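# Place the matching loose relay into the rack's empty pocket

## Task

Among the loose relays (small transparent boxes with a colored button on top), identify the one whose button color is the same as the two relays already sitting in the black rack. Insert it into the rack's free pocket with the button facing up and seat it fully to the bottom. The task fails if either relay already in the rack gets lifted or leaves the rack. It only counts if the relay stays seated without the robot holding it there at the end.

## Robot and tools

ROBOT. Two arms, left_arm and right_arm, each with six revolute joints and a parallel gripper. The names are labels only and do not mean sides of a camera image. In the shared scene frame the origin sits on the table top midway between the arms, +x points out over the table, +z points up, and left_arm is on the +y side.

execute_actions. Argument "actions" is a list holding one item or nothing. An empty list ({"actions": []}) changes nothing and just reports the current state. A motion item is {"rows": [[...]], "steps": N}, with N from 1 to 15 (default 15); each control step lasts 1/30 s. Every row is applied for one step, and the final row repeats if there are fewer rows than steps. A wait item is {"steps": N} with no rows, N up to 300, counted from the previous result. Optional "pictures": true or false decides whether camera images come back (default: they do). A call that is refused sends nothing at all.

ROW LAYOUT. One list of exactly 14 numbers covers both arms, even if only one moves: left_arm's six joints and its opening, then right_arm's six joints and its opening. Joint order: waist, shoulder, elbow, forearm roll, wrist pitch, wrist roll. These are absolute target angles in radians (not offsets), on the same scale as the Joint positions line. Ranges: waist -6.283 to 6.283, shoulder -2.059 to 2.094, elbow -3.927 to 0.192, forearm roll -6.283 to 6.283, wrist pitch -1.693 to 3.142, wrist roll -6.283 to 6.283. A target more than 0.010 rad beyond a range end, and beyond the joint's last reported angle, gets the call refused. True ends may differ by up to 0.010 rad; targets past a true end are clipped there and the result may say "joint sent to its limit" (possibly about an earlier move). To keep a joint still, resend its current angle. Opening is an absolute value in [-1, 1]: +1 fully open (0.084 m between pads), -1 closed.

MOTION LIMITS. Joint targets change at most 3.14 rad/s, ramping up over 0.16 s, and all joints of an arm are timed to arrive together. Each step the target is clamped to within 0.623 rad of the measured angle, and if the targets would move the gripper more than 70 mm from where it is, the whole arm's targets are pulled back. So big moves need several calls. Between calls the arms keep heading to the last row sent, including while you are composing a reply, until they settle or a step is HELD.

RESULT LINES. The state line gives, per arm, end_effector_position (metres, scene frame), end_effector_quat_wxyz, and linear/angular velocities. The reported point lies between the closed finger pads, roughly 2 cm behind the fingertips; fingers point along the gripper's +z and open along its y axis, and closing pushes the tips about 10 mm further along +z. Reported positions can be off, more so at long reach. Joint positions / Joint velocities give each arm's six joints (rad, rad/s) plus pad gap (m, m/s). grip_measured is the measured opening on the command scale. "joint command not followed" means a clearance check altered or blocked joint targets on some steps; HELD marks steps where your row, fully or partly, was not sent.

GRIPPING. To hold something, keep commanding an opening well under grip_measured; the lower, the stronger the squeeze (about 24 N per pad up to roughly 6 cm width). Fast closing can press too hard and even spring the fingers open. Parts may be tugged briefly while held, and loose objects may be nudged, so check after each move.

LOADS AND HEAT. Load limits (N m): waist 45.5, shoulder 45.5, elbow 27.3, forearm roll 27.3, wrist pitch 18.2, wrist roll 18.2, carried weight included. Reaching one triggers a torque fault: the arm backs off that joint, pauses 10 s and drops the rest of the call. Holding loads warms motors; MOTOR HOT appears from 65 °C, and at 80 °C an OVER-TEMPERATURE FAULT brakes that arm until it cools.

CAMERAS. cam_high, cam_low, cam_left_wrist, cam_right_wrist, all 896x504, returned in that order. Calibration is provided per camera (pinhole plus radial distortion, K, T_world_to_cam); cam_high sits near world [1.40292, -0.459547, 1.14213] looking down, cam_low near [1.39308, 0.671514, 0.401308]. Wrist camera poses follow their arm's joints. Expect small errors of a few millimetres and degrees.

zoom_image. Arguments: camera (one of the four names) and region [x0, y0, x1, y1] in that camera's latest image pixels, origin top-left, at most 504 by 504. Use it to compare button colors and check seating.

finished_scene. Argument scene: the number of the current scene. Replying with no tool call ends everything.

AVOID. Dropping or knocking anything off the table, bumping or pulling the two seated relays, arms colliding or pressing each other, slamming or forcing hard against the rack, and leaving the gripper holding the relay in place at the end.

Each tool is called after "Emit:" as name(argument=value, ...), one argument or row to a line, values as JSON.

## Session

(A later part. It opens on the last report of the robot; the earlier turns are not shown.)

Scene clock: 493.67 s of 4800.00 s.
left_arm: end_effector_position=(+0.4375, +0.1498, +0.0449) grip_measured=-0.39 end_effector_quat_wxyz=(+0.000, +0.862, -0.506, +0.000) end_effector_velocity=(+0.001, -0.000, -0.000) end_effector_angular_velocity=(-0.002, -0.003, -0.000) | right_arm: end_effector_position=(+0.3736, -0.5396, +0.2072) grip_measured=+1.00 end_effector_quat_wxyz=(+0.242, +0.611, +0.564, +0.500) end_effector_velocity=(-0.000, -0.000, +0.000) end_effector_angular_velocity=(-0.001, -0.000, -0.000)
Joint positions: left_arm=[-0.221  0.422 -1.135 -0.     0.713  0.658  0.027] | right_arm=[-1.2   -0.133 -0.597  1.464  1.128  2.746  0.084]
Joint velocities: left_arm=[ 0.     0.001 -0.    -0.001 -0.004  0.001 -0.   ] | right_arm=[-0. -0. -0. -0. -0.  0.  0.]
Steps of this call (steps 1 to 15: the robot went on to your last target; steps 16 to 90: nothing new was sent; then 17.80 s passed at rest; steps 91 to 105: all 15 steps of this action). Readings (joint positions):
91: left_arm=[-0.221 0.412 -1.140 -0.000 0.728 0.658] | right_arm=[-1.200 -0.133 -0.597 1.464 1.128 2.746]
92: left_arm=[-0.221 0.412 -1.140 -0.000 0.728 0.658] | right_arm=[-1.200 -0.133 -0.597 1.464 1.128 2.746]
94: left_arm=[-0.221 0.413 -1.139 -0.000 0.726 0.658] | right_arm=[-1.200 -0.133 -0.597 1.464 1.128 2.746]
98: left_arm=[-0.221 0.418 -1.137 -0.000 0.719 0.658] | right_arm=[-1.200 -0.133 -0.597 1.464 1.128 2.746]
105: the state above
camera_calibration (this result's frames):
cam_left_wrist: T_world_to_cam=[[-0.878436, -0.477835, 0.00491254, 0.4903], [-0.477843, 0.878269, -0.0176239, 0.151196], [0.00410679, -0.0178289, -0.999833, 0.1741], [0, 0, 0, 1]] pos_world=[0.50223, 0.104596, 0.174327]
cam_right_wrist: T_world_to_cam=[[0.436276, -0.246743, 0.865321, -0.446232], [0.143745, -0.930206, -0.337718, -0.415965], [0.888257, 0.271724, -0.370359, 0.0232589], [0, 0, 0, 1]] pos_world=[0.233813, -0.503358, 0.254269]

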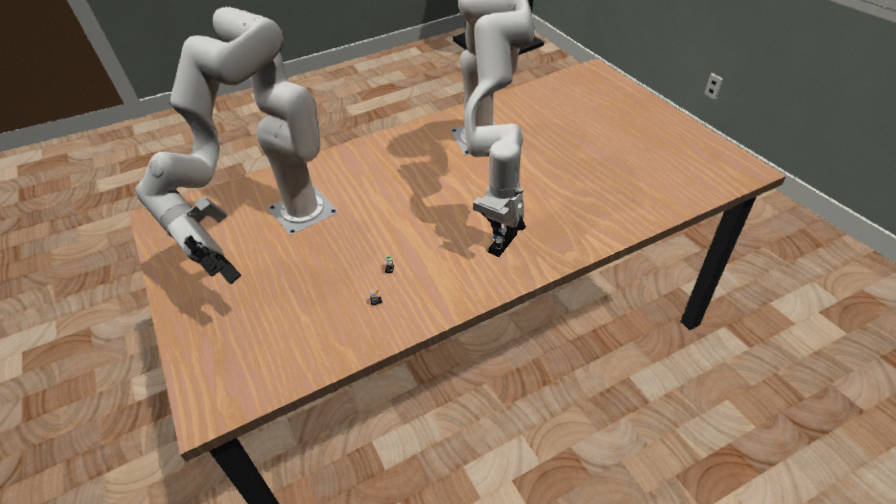

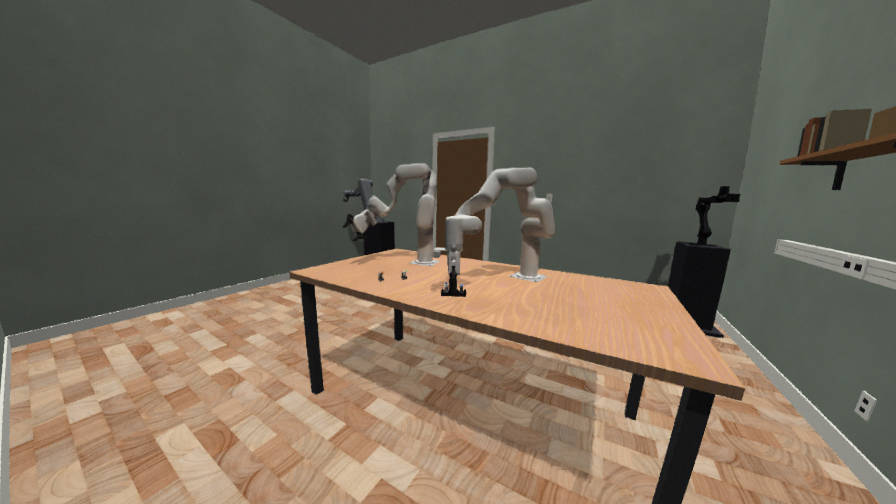

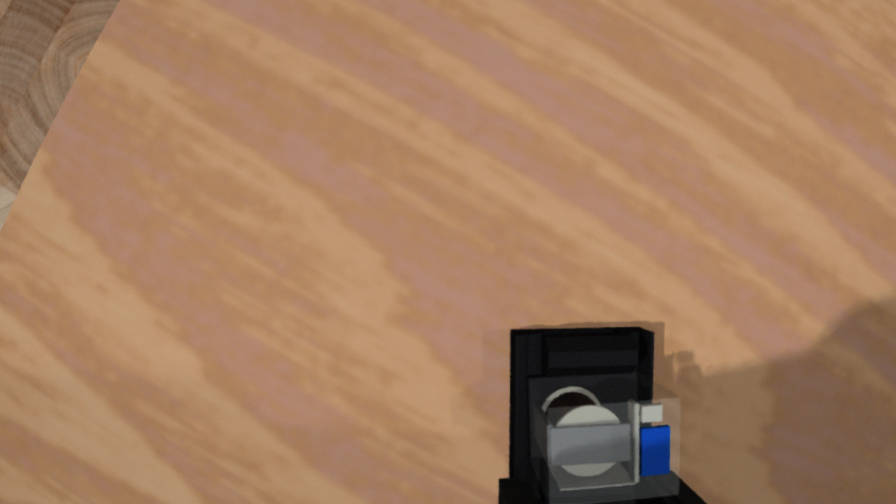

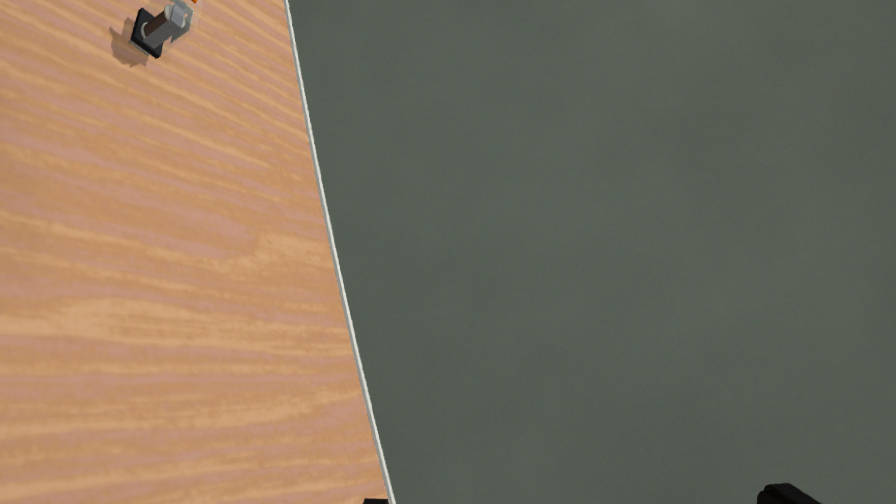

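Emit:
execute_actions(
  actions=[
    {"rows": [[-0.2208, 0.4232, -1.1345, 0.0, 0.7113, 0.6579, -1.0, -1.2, -0.133, -0.597, 1.464, 1.128, 2.746, 1.0],[-0.2208, 0.4244, -1.134, 0.0, 0.7096, 0.6579, -1.0, -1.2, -0.133, -0.597, 1.464, 1.128, 2.746, 1.0],[-0.2208, 0.4256, -1.1335, 0.0, 0.7079, 0.6579, -1.0, -1.2, -0.133, -0.597, 1.464, 1.128, 2.746, 1.0],[-0.2208, 0.4268, -1.133, 0.0, 0.7062, 0.6579, -1.0, -1.2, -0.133, -0.597, 1.464, 1.128, 2.746, 1.0],[-0.2208, 0.428, -1.1325, 0.0, 0.7045, 0.6579, -1.0, -1.2, -0.133, -0.597, 1.464, 1.128, 2.746, 1.0],[-0.2208, 0.429, -1.132, 0.0, 0.703, 0.6579, -1.0, -1.2, -0.133, -0.597, 1.464, 1.128, 2.746, 1.0]], "steps": 15},
  ],
)

Scene clock: 504.13 s of 4800.00 s.
left_arm: end_effector_position=(+0.4370, +0.1500, +0.0408) grip_measured=-0.39 end_effector_quat_wxyz=(+0.000, +0.862, -0.506, -0.000) end_effector_velocity=(+0.002, -0.001, +0.001) end_effector_angular_velocity=(-0.003, -0.007, -0.001) | right_arm: end_effector_position=(+0.3736, -0.5396, +0.2072) grip_measured=+1.00 end_effector_quat_wxyz=(+0.242, +0.611, +0.564, +0.500) end_effector_velocity=(-0.000, +0.000, -0.000) end_effector_angular_velocity=(-0.001, +0.001, +0.001)
Joint positions: left_arm=[-0.221  0.429 -1.132  0.     0.703  0.658  0.027] | right_arm=[-1.2   -0.133 -0.597  1.464  1.128  2.746  0.084]
Joint velocities: left_arm=[-0.001 -0.001 -0.002  0.    -0.004  0.     0.   ] | right_arm=[-0.    -0.001  0.001 -0.001 -0.    -0.001  0.   ]
Steps of this call (steps 1 to 15: the robot went on to your last target; steps 16 to 90: nothing new was sent; then 6.97 s passed at rest; steps 91 to 105: all 15 steps of this action). Readings (joint positions):
91: left_arm=[-0.221 0.422 -1.135 0.000 0.713 0.658] | right_arm=[-1.200 -0.133 -0.597 1.464 1.128 2.746]
92: left_arm=[-0.221 0.422 -1.135 -0.000 0.713 0.658] | right_arm=[-1.200 -0.133 -0.597 1.464 1.128 2.746]
94: left_arm=[-0.221 0.423 -1.135 -0.000 0.711 0.658] | right_arm=[-1.200 -0.133 -0.597 1.464 1.128 2.746]
98: left_arm=[-0.221 0.426 -1.134 -0.000 0.707 0.658] | right_arm=[-1.200 -0.133 -0.597 1.464 1.128 2.746]
105: the state above
camera_calibration (this result's frames):
cam_left_wrist: T_world_to_cam=[[-0.878411, -0.47788, 0.00504732, 0.490015], [-0.47789, 0.878247, -0.0174197, 0.150696], [0.00389172, -0.0177137, -0.999836, 0.170051], [0, 0, 0, 1]] pos_world=[0.501789, 0.104832, 0.170175]
cam_right_wrist: T_world_to_cam=[[0.436276, -0.246743, 0.865321, -0.446232], [0.143745, -0.930206, -0.337718, -0.415965], [0.888257, 0.271724, -0.370359, 0.023259], [0, 0, 0, 1]] pos_world=[0.233813, -0.503358, 0.254269]

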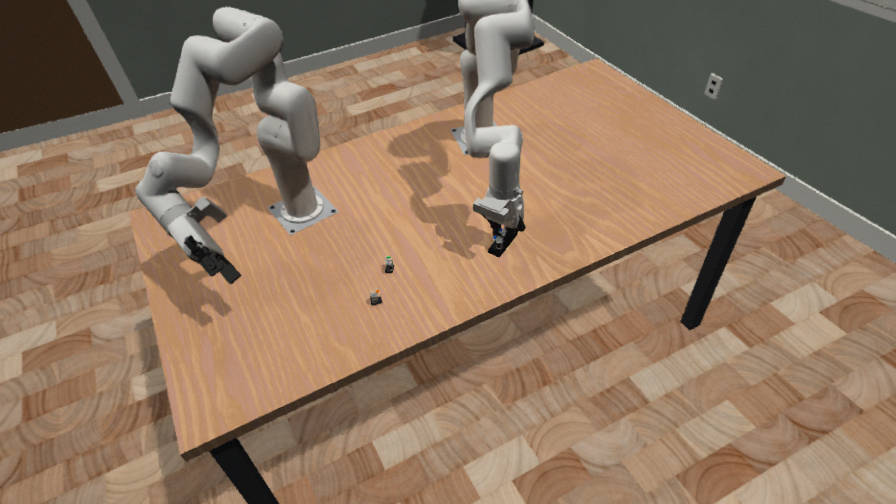

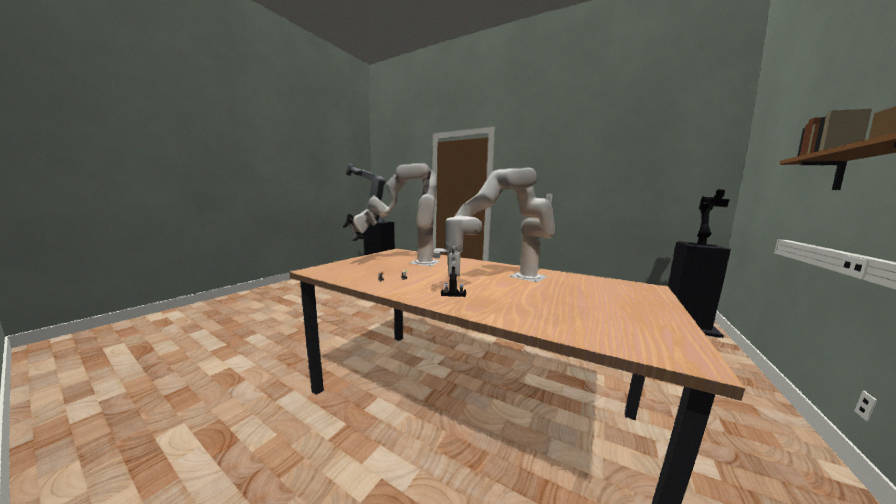

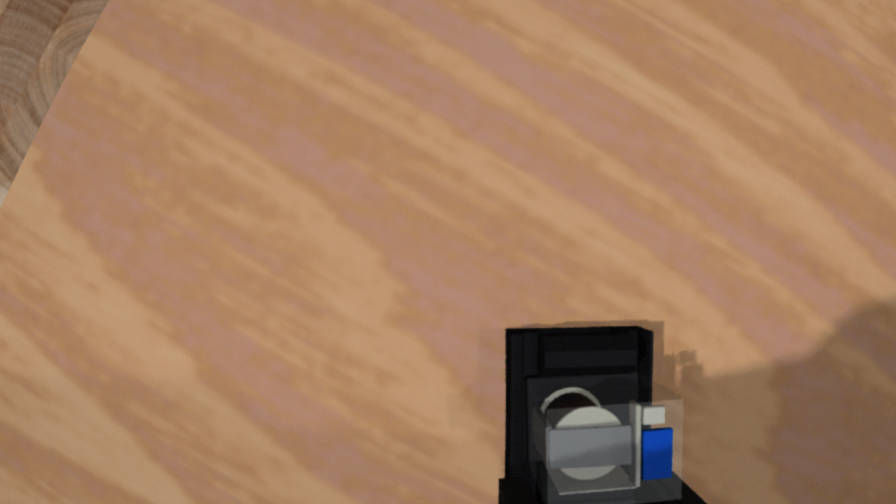

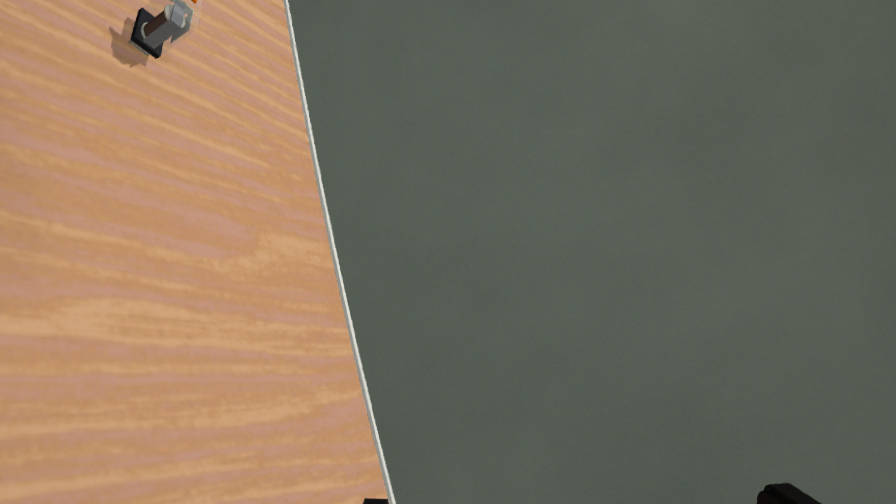

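Emit:
execute_actions(
  actions=[
    {"rows": [[-0.2208, 0.430, -1.1315, 0.0, 0.7015, 0.6579, -1.0, -1.2, -0.133, -0.597, 1.464, 1.128, 2.746, 1.0],[-0.2208, 0.431, -1.131, 0.0, 0.700, 0.6579, -1.0, -1.2, -0.133, -0.597, 1.464, 1.128, 2.746, 1.0],[-0.2208, 0.432, -1.1306, 0.0, 0.6986, 0.6579, -1.0, -1.2, -0.133, -0.597, 1.464, 1.128, 2.746, 1.0]], "steps": 15},
  ],
)

Scene clock: 519.37 s of 4800.00 s.
left_arm: end_effector_position=(+0.4373, +0.1499, +0.0397) grip_measured=-0.39 end_effector_quat_wxyz=(-0.000, +0.862, -0.506, +0.001) end_effector_velocity=(+0.000, +0.000, -0.000) end_effector_angular_velocity=(-0.001, -0.001, +0.002) | right_arm: end_effector_position=(+0.3736, -0.5396, +0.2072) grip_measured=+1.00 end_effector_quat_wxyz=(+0.242, +0.611, +0.564, +0.500) end_effector_velocity=(+0.000, +0.000, +0.000) end_effector_angular_velocity=(-0.001, -0.001, +0.001)
Joint positions: left_arm=[-0.221  0.431 -1.131  0.     0.699  0.658  0.027] | right_arm=[-1.2   -0.133 -0.597  1.464  1.128  2.746  0.084]
Joint velocities: left_arm=[ 0.     0.     0.001 -0.001 -0.002 -0.001  0.   ] | right_arm=[-0.    -0.001 -0.    -0.     0.001 -0.001  0.   ]
Steps of this call (steps 1 to 15: the robot went on to your last target; steps 16 to 90: nothing new was sent; then 11.73 s passed at rest; steps 91 to 105: all 15 steps of this action). Readings (joint positions):
91: left_arm=[-0.221 0.429 -1.132 -0.000 0.703 0.658] | right_arm=[-1.200 -0.133 -0.597 1.464 1.128 2.746]
92: left_arm=[-0.221 0.429 -1.132 -0.000 0.703 0.658] | right_arm=[-1.200 -0.133 -0.597 1.464 1.128 2.746]
94: left_arm=[-0.221 0.430 -1.132 -0.000 0.702 0.658] | right_arm=[-1.200 -0.133 -0.597 1.464 1.128 2.746]
98: left_arm=[-0.221 0.431 -1.131 0.000 0.699 0.658] | right_arm=[-1.200 -0.133 -0.597 1.464 1.128 2.746]
105: the state above
camera_calibration (this result's frames):
cam_left_wrist: T_world_to_cam=[[-0.878425, -0.477864, 0.00400925, 0.490248], [-0.47785, 0.878242, -0.0187395, 0.150966], [0.00543382, -0.018377, -0.999816, 0.168386], [0, 0, 0, 1]] pos_world=[0.50187, 0.104782, 0.169219]
cam_right_wrist: T_world_to_cam=[[0.436276, -0.246743, 0.865321, -0.446232], [0.143746, -0.930206, -0.337718, -0.415965], [0.888257, 0.271724, -0.370359, 0.023259], [0, 0, 0, 1]] pos_world=[0.233813, -0.503358, 0.254269]

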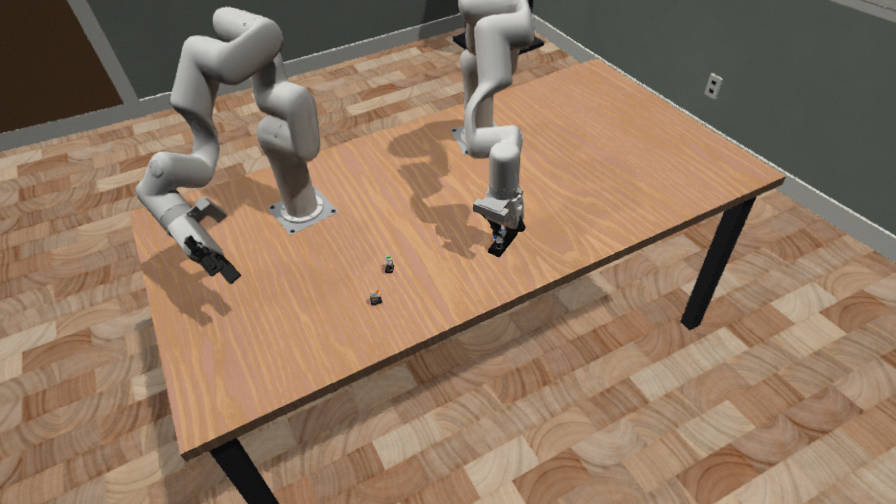

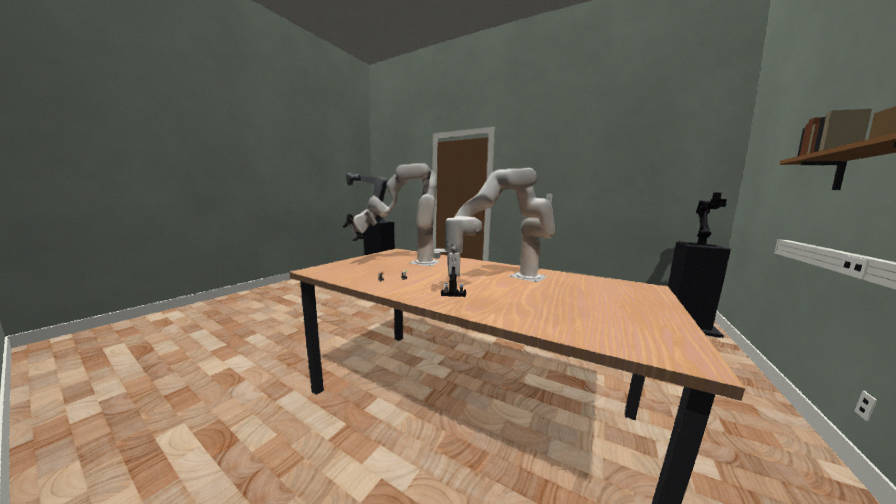

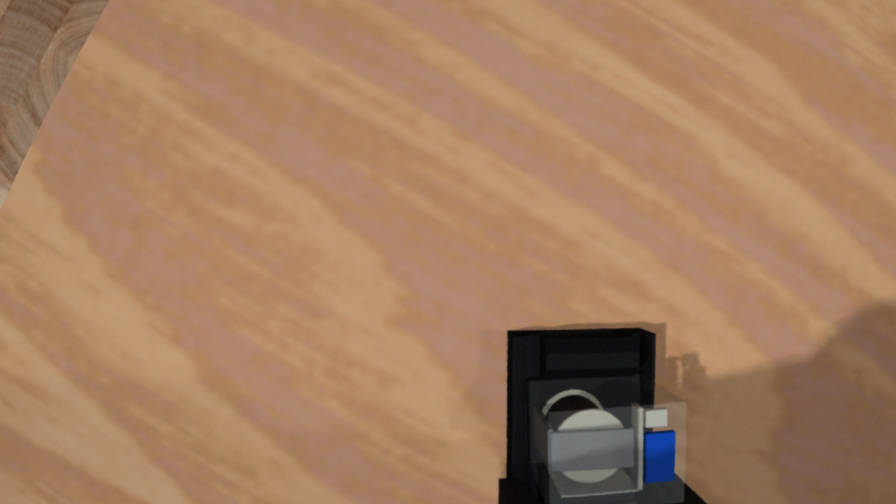

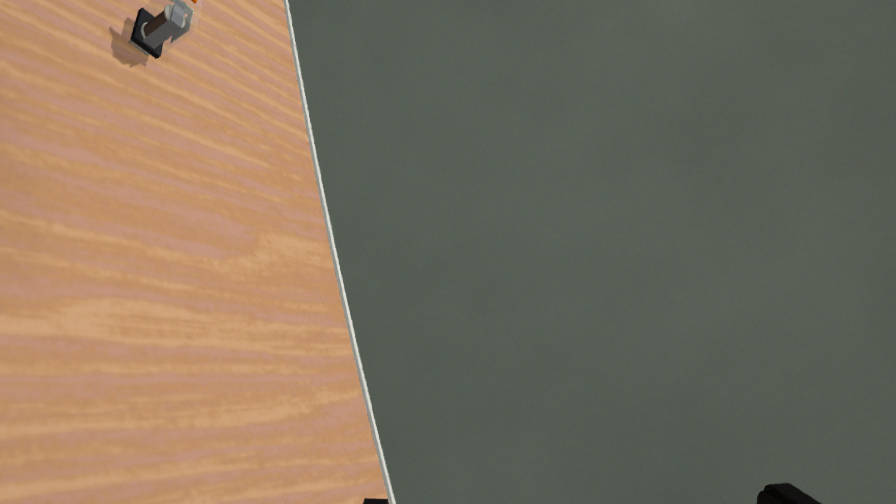

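Emit:
execute_actions(
  actions=[
    {"rows": [[-0.2208, 0.4305, -1.1313, 0.0, 0.7008, 0.6579, -0.8, -1.2, -0.133, -0.597, 1.464, 1.128, 2.746, 1.0],[-0.2208, 0.4305, -1.1313, 0.0, 0.7008, 0.6579, -0.6, -1.2, -0.133, -0.597, 1.464, 1.128, 2.746, 1.0],[-0.2208, 0.4305, -1.1313, 0.0, 0.7008, 0.6579, -0.5, -1.2, -0.133, -0.597, 1.464, 1.128, 2.746, 1.0],[-0.2208, 0.4305, -1.1313, 0.0, 0.7008, 0.6579, -0.4, -1.2, -0.133, -0.597, 1.464, 1.128, 2.746, 1.0],[-0.2208, 0.4305, -1.1313, 0.0, 0.7008, 0.6579, -0.3, -1.2, -0.133, -0.597, 1.464, 1.128, 2.746, 1.0],[-0.2208, 0.4305, -1.1313, 0.0, 0.7008, 0.6579, -0.2, -1.2, -0.133, -0.597, 1.464, 1.128, 2.746, 1.0],[-0.2208, 0.4305, -1.1313, 0.0, 0.7008, 0.6579, -0.1, -1.2, -0.133, -0.597, 1.464, 1.128, 2.746, 1.0],[-0.2208, 0.4305, -1.1313, 0.0, 0.7008, 0.6579, 0.0, -1.2, -0.133, -0.597, 1.464, 1.128, 2.746, 1.0]], "steps": 15},
  ],
)

Scene clock: 545.03 s of 4800.00 s.
left_arm: end_effector_position=(+0.4360, +0.1505, +0.0386) grip_measured=-0.02 end_effector_quat_wxyz=(+0.000, +0.862, -0.506, -0.002) end_effector_velocity=(+0.012, -0.005, +0.015) end_effector_angular_velocity=(-0.015, -0.036, -0.000) | right_arm: end_effector_position=(+0.3736, -0.5396, +0.2072) grip_measured=+1.00 end_effector_quat_wxyz=(+0.242, +0.611, +0.564, +0.500) end_effector_velocity=(+0.000, -0.000, +0.000) end_effector_angular_velocity=(-0.001, -0.000, -0.001)
Joint positions: left_arm=[-0.221  0.432 -1.13  -0.     0.701  0.658  0.043] | right_arm=[-1.2   -0.133 -0.597  1.464  1.128  2.746  0.084]
Joint velocities: left_arm=[ 0.    -0.016 -0.017  0.    -0.007  0.     0.006] | right_arm=[-0.    -0.001 -0.     0.    -0.     0.     0.   ]
Steps of this call (steps 1 to 15: the robot went on to your last target; steps 16 to 90: nothing new was sent; then 22.17 s passed at rest; steps 91 to 105: all 15 steps of this action). Readings (joint positions):
91: left_arm=[-0.221 0.432 -1.131 0.000 0.699 0.658] | right_arm=[-1.200 -0.133 -0.597 1.464 1.128 2.746]
92: left_arm=[-0.221 0.432 -1.131 0.000 0.699 0.658] | right_arm=[-1.200 -0.133 -0.597 1.464 1.128 2.746]
94: left_arm=[-0.221 0.432 -1.131 0.000 0.699 0.658] | right_arm=[-1.200 -0.133 -0.597 1.464 1.128 2.746]
98: left_arm=[-0.221 0.433 -1.129 -0.000 0.701 0.658] | right_arm=[-1.200 -0.133 -0.597 1.464 1.128 2.746]
105: the state above
camera_calibration (this result's frames):
cam_left_wrist: T_world_to_cam=[[-0.878389, -0.477893, 0.00708208, 0.489204], [-0.477945, 0.878264, -0.0148736, 0.149666], [0.000888054, -0.0164497, -0.999864, 0.168944], [0, 0, 0, 1]] pos_world=[0.501094, 0.10512, 0.167682]
cam_right_wrist: T_world_to_cam=[[0.436276, -0.246743, 0.865321, -0.446232], [0.143745, -0.930206, -0.337718, -0.415965], [0.888257, 0.271724, -0.370359, 0.0232589], [0, 0, 0, 1]] pos_world=[0.233813, -0.503358, 0.254269]

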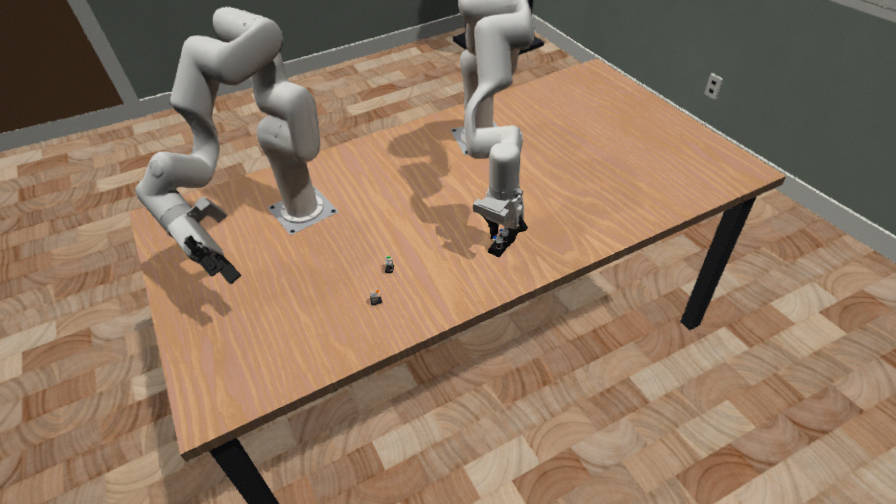

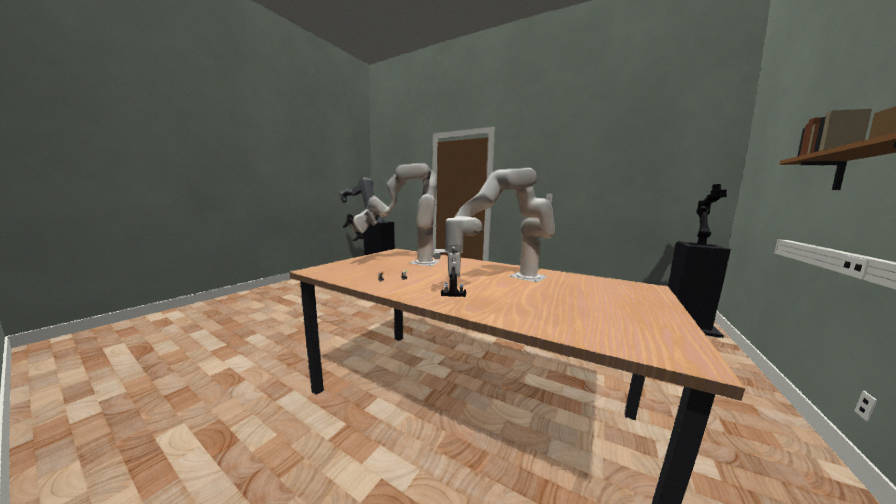

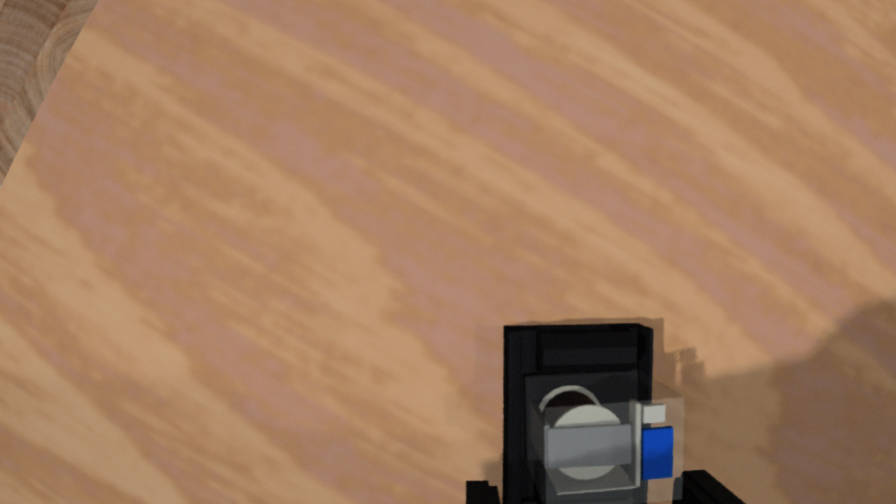

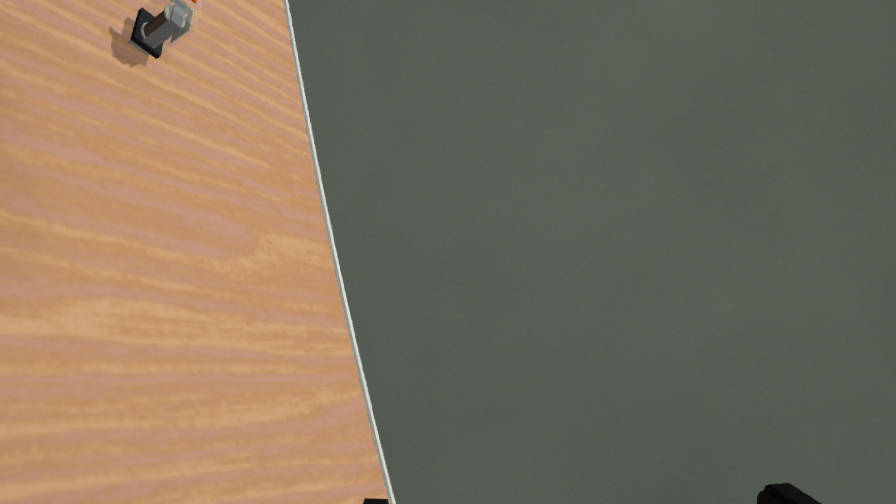

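Emit:
execute_actions(
  actions=[
    {"rows": [[-0.2208, 0.4305, -1.1313, 0.0, 0.7008, 0.6579, 0.2, -1.2, -0.133, -0.597, 1.464, 1.128, 2.746, 1.0],[-0.2208, 0.429, -1.132, 0.0, 0.703, 0.6579, 0.3, -1.2, -0.133, -0.597, 1.464, 1.128, 2.746, 1.0],[-0.2208, 0.4255, -1.1335, 0.0, 0.708, 0.6579, 0.4, -1.2, -0.133, -0.597, 1.464, 1.128, 2.746, 1.0],[-0.2208, 0.422, -1.135, 0.0, 0.713, 0.6579, 0.4, -1.2, -0.133, -0.597, 1.464, 1.128, 2.746, 1.0],[-0.2208, 0.417, -1.1375, 0.0, 0.7205, 0.6579, 0.4, -1.2, -0.133, -0.597, 1.464, 1.128, 2.746, 1.0],[-0.2208, 0.412, -1.140, 0.0, 0.728, 0.6579, 0.4, -1.2, -0.133, -0.597, 1.464, 1.128, 2.746, 1.0],[-0.2208, 0.403, -1.1434, 0.0, 0.7404, 0.6579, 0.4, -1.2, -0.133, -0.597, 1.464, 1.128, 2.746, 1.0],[-0.2208, 0.3945, -1.1468, 0.0, 0.7523, 0.6579, 0.4, -1.2, -0.133, -0.597, 1.464, 1.128, 2.746, 1.0],[-0.2208, 0.3765, -1.1532, 0.0, 0.7767, 0.6579, 0.4, -1.2, -0.133, -0.597, 1.464, 1.128, 2.746, 1.0],[-0.2208, 0.3585, -1.1596, 0.0, 0.8011, 0.6579, 0.4, -1.2, -0.133, -0.597, 1.464, 1.128, 2.746, 1.0],[-0.2208, 0.3405, -1.166, 0.0, 0.8255, 0.6579, 0.4, -1.2, -0.133, -0.597, 1.464, 1.128, 2.746, 1.0],[-0.2208, 0.3225, -1.1724, 0.0, 0.8499, 0.6579, 0.4, -1.2, -0.133, -0.597, 1.464, 1.128, 2.746, 1.0]], "steps": 15},
  ],
)

Scene clock: 565.23 s of 4800.00 s.
left_arm: end_effector_position=(+0.4396, +0.1489, +0.0836) grip_measured=+0.39 end_effector_quat_wxyz=(-0.000, +0.862, -0.506, +0.001) end_effector_velocity=(+0.027, -0.012, +0.219) end_effector_angular_velocity=(-0.041, -0.095, +0.001) | right_arm: end_effector_position=(+0.3736, -0.5396, +0.2072) grip_measured=+1.00 end_effector_quat_wxyz=(+0.242, +0.611, +0.564, +0.500) end_effector_velocity=(-0.000, +0.000, -0.000) end_effector_angular_velocity=(+0.001, -0.000, +0.000)
Joint positions: left_arm=[-0.221  0.353 -1.162 -0.     0.807  0.658  0.061] | right_arm=[-1.2   -0.133 -0.597  1.464  1.128  2.746  0.084]
Joint velocities: left_arm=[ 0.    -0.364 -0.156 -0.     0.417 -0.     0.001] | right_arm=[-0.     0.     0.001  0.     0.001 -0.     0.   ]
Steps of this call (steps 1 to 15: the robot went on to your last target; steps 16 to 90: nothing new was sent; then 16.70 s passed at rest; steps 91 to 105: all 15 steps of this action). Readings (joint positions):
91: left_arm=[-0.221 0.431 -1.131 -0.000 0.701 0.658] | right_arm=[-1.200 -0.133 -0.597 1.464 1.128 2.746]
92: left_arm=[-0.221 0.431 -1.131 0.000 0.701 0.658] | right_arm=[-1.200 -0.133 -0.597 1.464 1.128 2.746]
94: left_arm=[-0.221 0.430 -1.131 0.000 0.702 0.658] | right_arm=[-1.200 -0.133 -0.597 1.464 1.128 2.746]
98: left_arm=[-0.221 0.421 -1.135 0.000 0.716 0.658] | right_arm=[-1.200 -0.133 -0.597 1.464 1.128 2.746]
105: the state above
camera_calibration (this result's frames):
cam_left_wrist: T_world_to_cam=[[-0.87842, -0.477874, 0.00380958, 0.491637], [-0.477854, 0.878233, -0.0190079, 0.153771], [0.00573768, -0.0185174, -0.999812, 0.21215], [0, 0, 0, 1]] pos_world=[0.504127, 0.103822, 0.21316]
cam_right_wrist: T_world_to_cam=[[0.436276, -0.246743, 0.865321, -0.446232], [0.143745, -0.930206, -0.337718, -0.415965], [0.888257, 0.271724, -0.370359, 0.023259], [0, 0, 0, 1]] pos_world=[0.233813, -0.503358, 0.254269]

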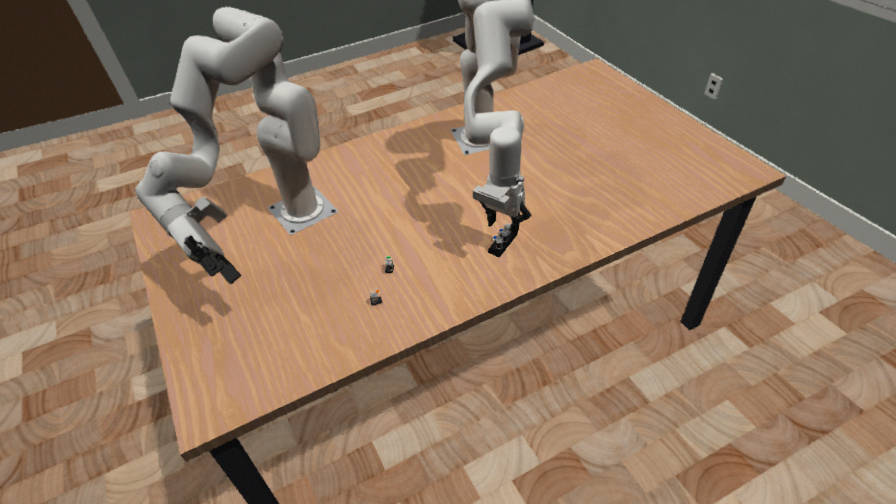

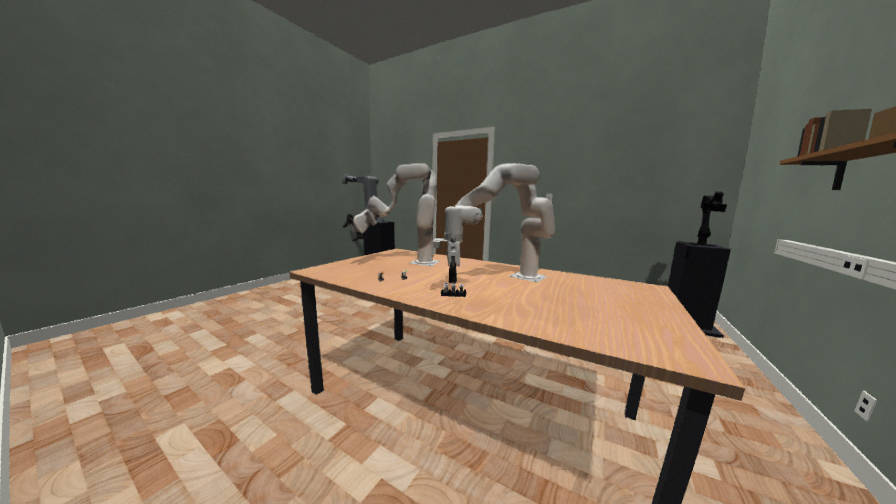

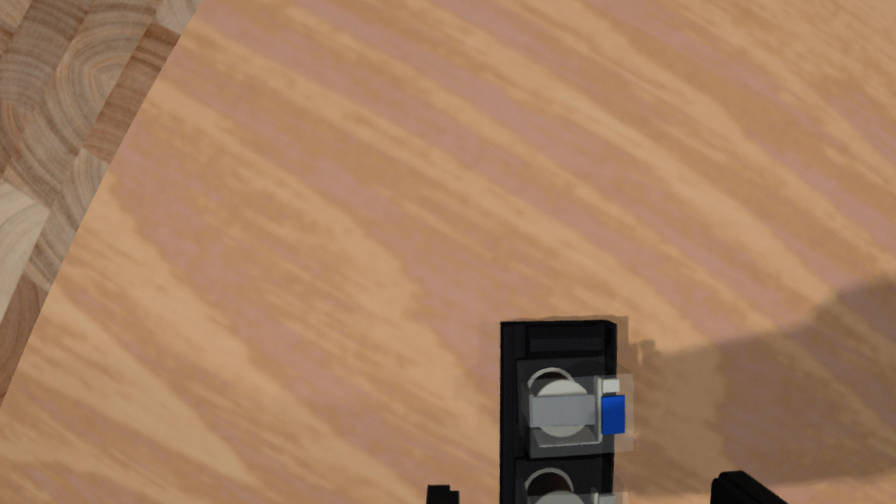

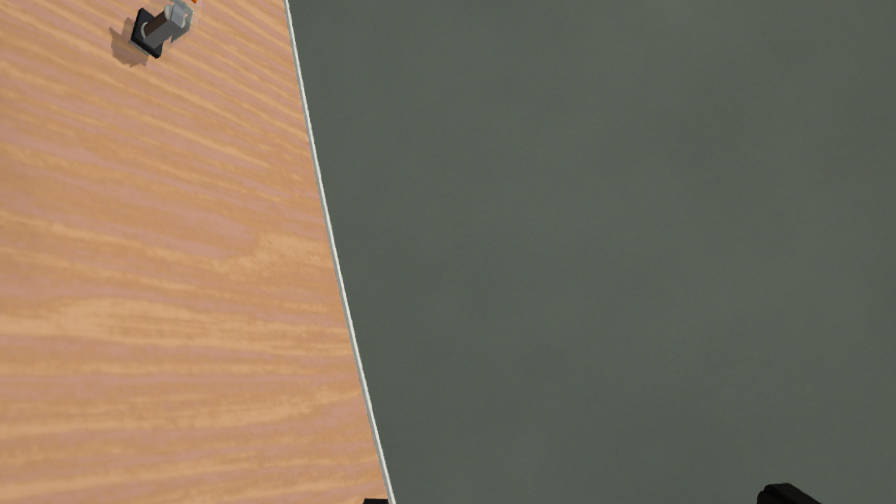

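Let me zoom in on the rack from the side cameras to verify seating.

Emit:
zoom_image(
  camera="cam_low",
  region=[400, 260, 510, 310],
)

Emit:
zoom_image(
  camera="cam_high",
  region=[450, 200, 570, 270],
)

Region (400, 260, 510, 310) of cam_low's 896x504 image, scaled by 4.582, with more detail than that image has; it fills the top 229 rows of this view, and the rest is white.

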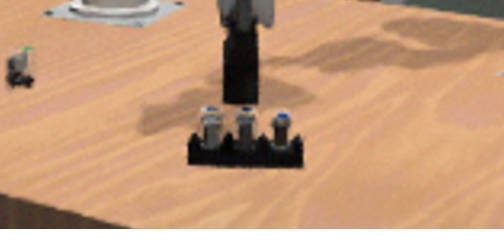

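Region (450, 200, 570, 270) of cam_high's 896x504 image, scaled by 4.200, with more detail than that image has; it fills the top 294 rows of this view, and the rest is white.

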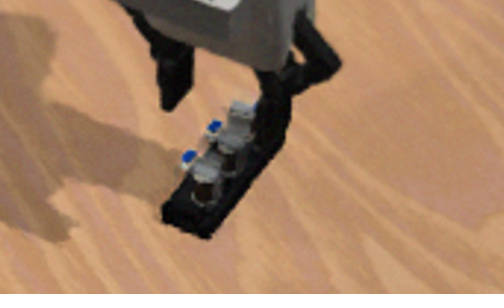

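Emit:
execute_actions(
  actions=[],
)

Scene clock: 578.80 s of 4800.00 s.
left_arm: end_effector_position=(+0.4387, +0.1493, +0.1005) grip_measured=+0.39 end_effector_quat_wxyz=(+0.000, +0.862, -0.506, +0.000) end_effector_velocity=(-0.000, -0.000, -0.000) end_effector_angular_velocity=(-0.000, +0.000, -0.001) | right_arm: end_effector_position=(+0.3736, -0.5396, +0.2072) grip_measured=+1.00 end_effector_quat_wxyz=(+0.242, +0.611, +0.564, +0.500) end_effector_velocity=(-0.000, +0.000, +0.000) end_effector_angular_velocity=(-0.001, -0.001, -0.000)
Joint positions: left_arm=[-0.221  0.322 -1.172 -0.     0.85   0.658  0.061] | right_arm=[-1.2   -0.133 -0.597  1.464  1.128  2.746  0.084]
Joint velocities: left_arm=[-0.001  0.    -0.    -0.     0.     0.001  0.   ] | right_arm=[-0.    -0.002  0.001  0.    -0.    -0.001  0.   ]
Steps of this call (steps 1 to 30: the robot went on to your last target; steps 31 to 90: nothing new was sent; then 10.57 s passed at rest). Readings (joint positions):
1: left_arm=[-0.221 0.342 -1.166 -0.000 0.819 0.658] | right_arm=[-1.200 -0.133 -0.597 1.464 1.128 2.746]
2: left_arm=[-0.221 0.335 -1.170 -0.000 0.828 0.658] | right_arm=[-1.200 -0.133 -0.597 1.464 1.128 2.746]
4: left_arm=[-0.221 0.327 -1.172 -0.000 0.839 0.658] | right_arm=[-1.200 -0.133 -0.597 1.464 1.128 2.746]
8: left_arm=[-0.221 0.325 -1.171 0.000 0.848 0.658] | right_arm=[-1.200 -0.133 -0.597 1.464 1.128 2.746]
90: the state above
All arms were judged still, so your last target was given up. Only a new action makes them travel on or press farther. Fingers that are still opening or closing keep moving.
camera_calibration (this result's frames):
cam_left_wrist: T_world_to_cam=[[-0.878418, -0.477867, 0.00492971, 0.490866], [-0.477875, 0.878252, -0.0175792, 0.153208], [0.00407099, -0.0177977, -0.999833, 0.229693], [0, 0, 0, 1]] pos_world=[0.503465, 0.104102, 0.229928]
cam_right_wrist: T_world_to_cam=[[0.436276, -0.246743, 0.865321, -0.446232], [0.143745, -0.930206, -0.337718, -0.415965], [0.888257, 0.271724, -0.370359, 0.0232589], [0, 0, 0, 1]] pos_world=[0.233813, -0.503358, 0.254269]

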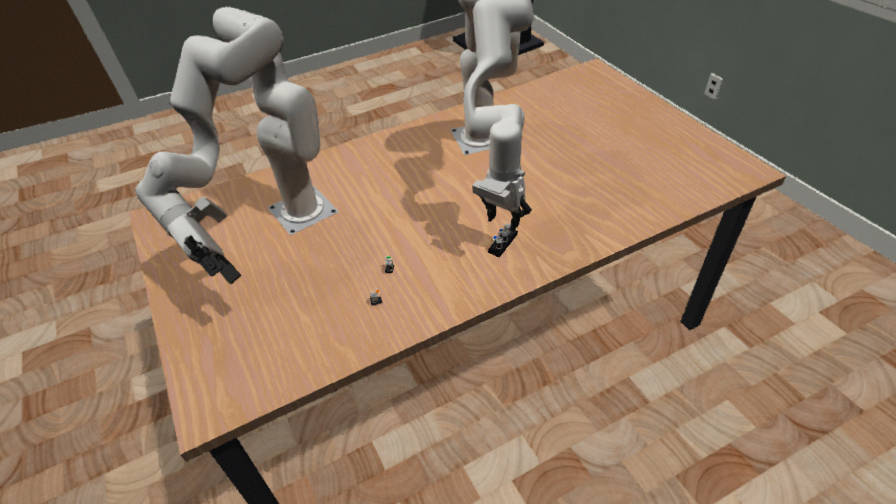

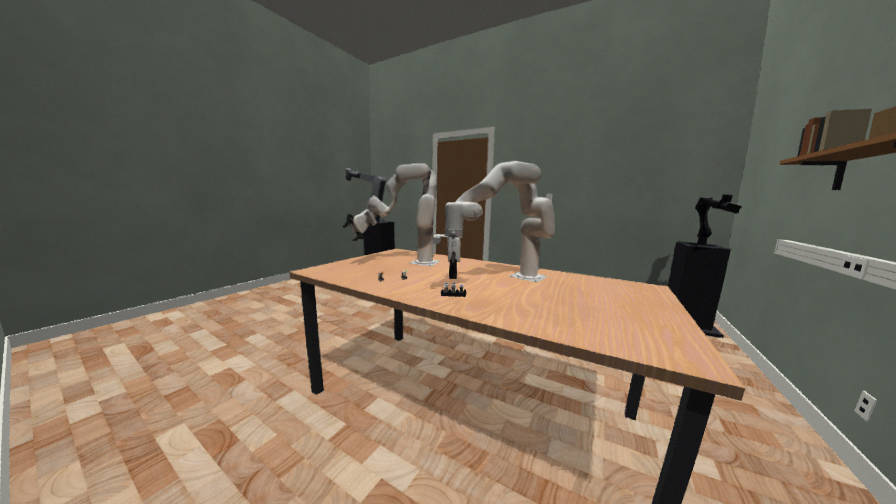

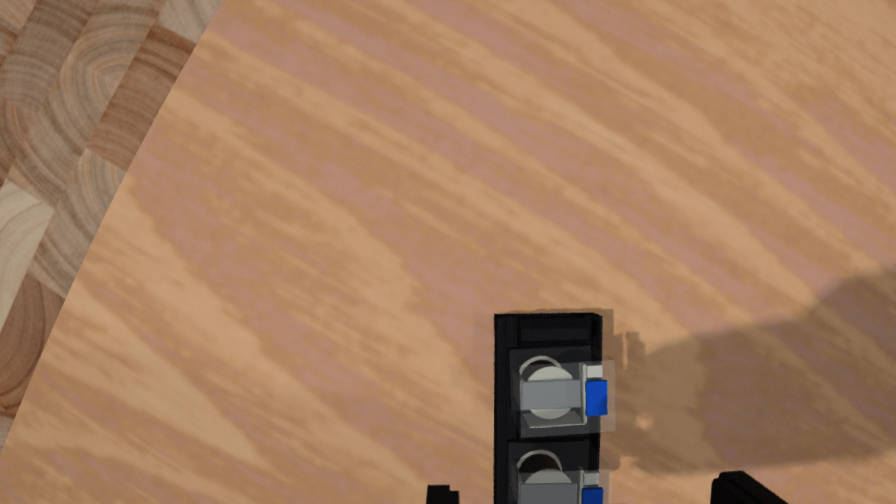

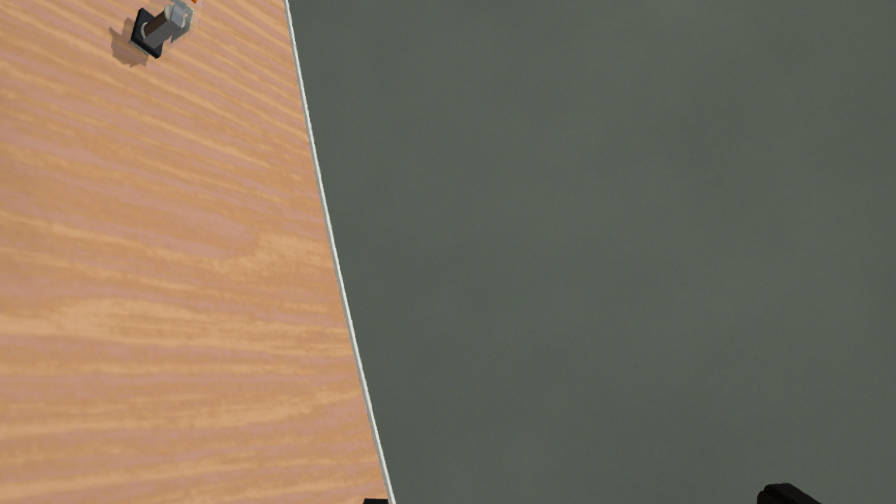

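Emit:
zoom_image(
  camera="cam_low",
  region=[420, 270, 490, 305],
)

Region (420, 270, 490, 305) of cam_low's 896x504 image, scaled by 7.200, with more detail than that image has.

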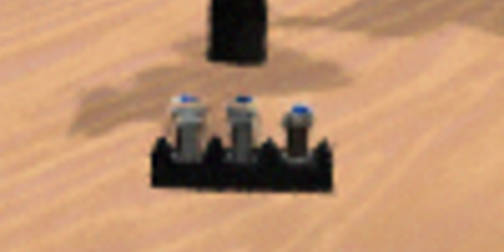

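Emit:
finished_scene(
  scene=2,
)

The scene is finished: the task was done.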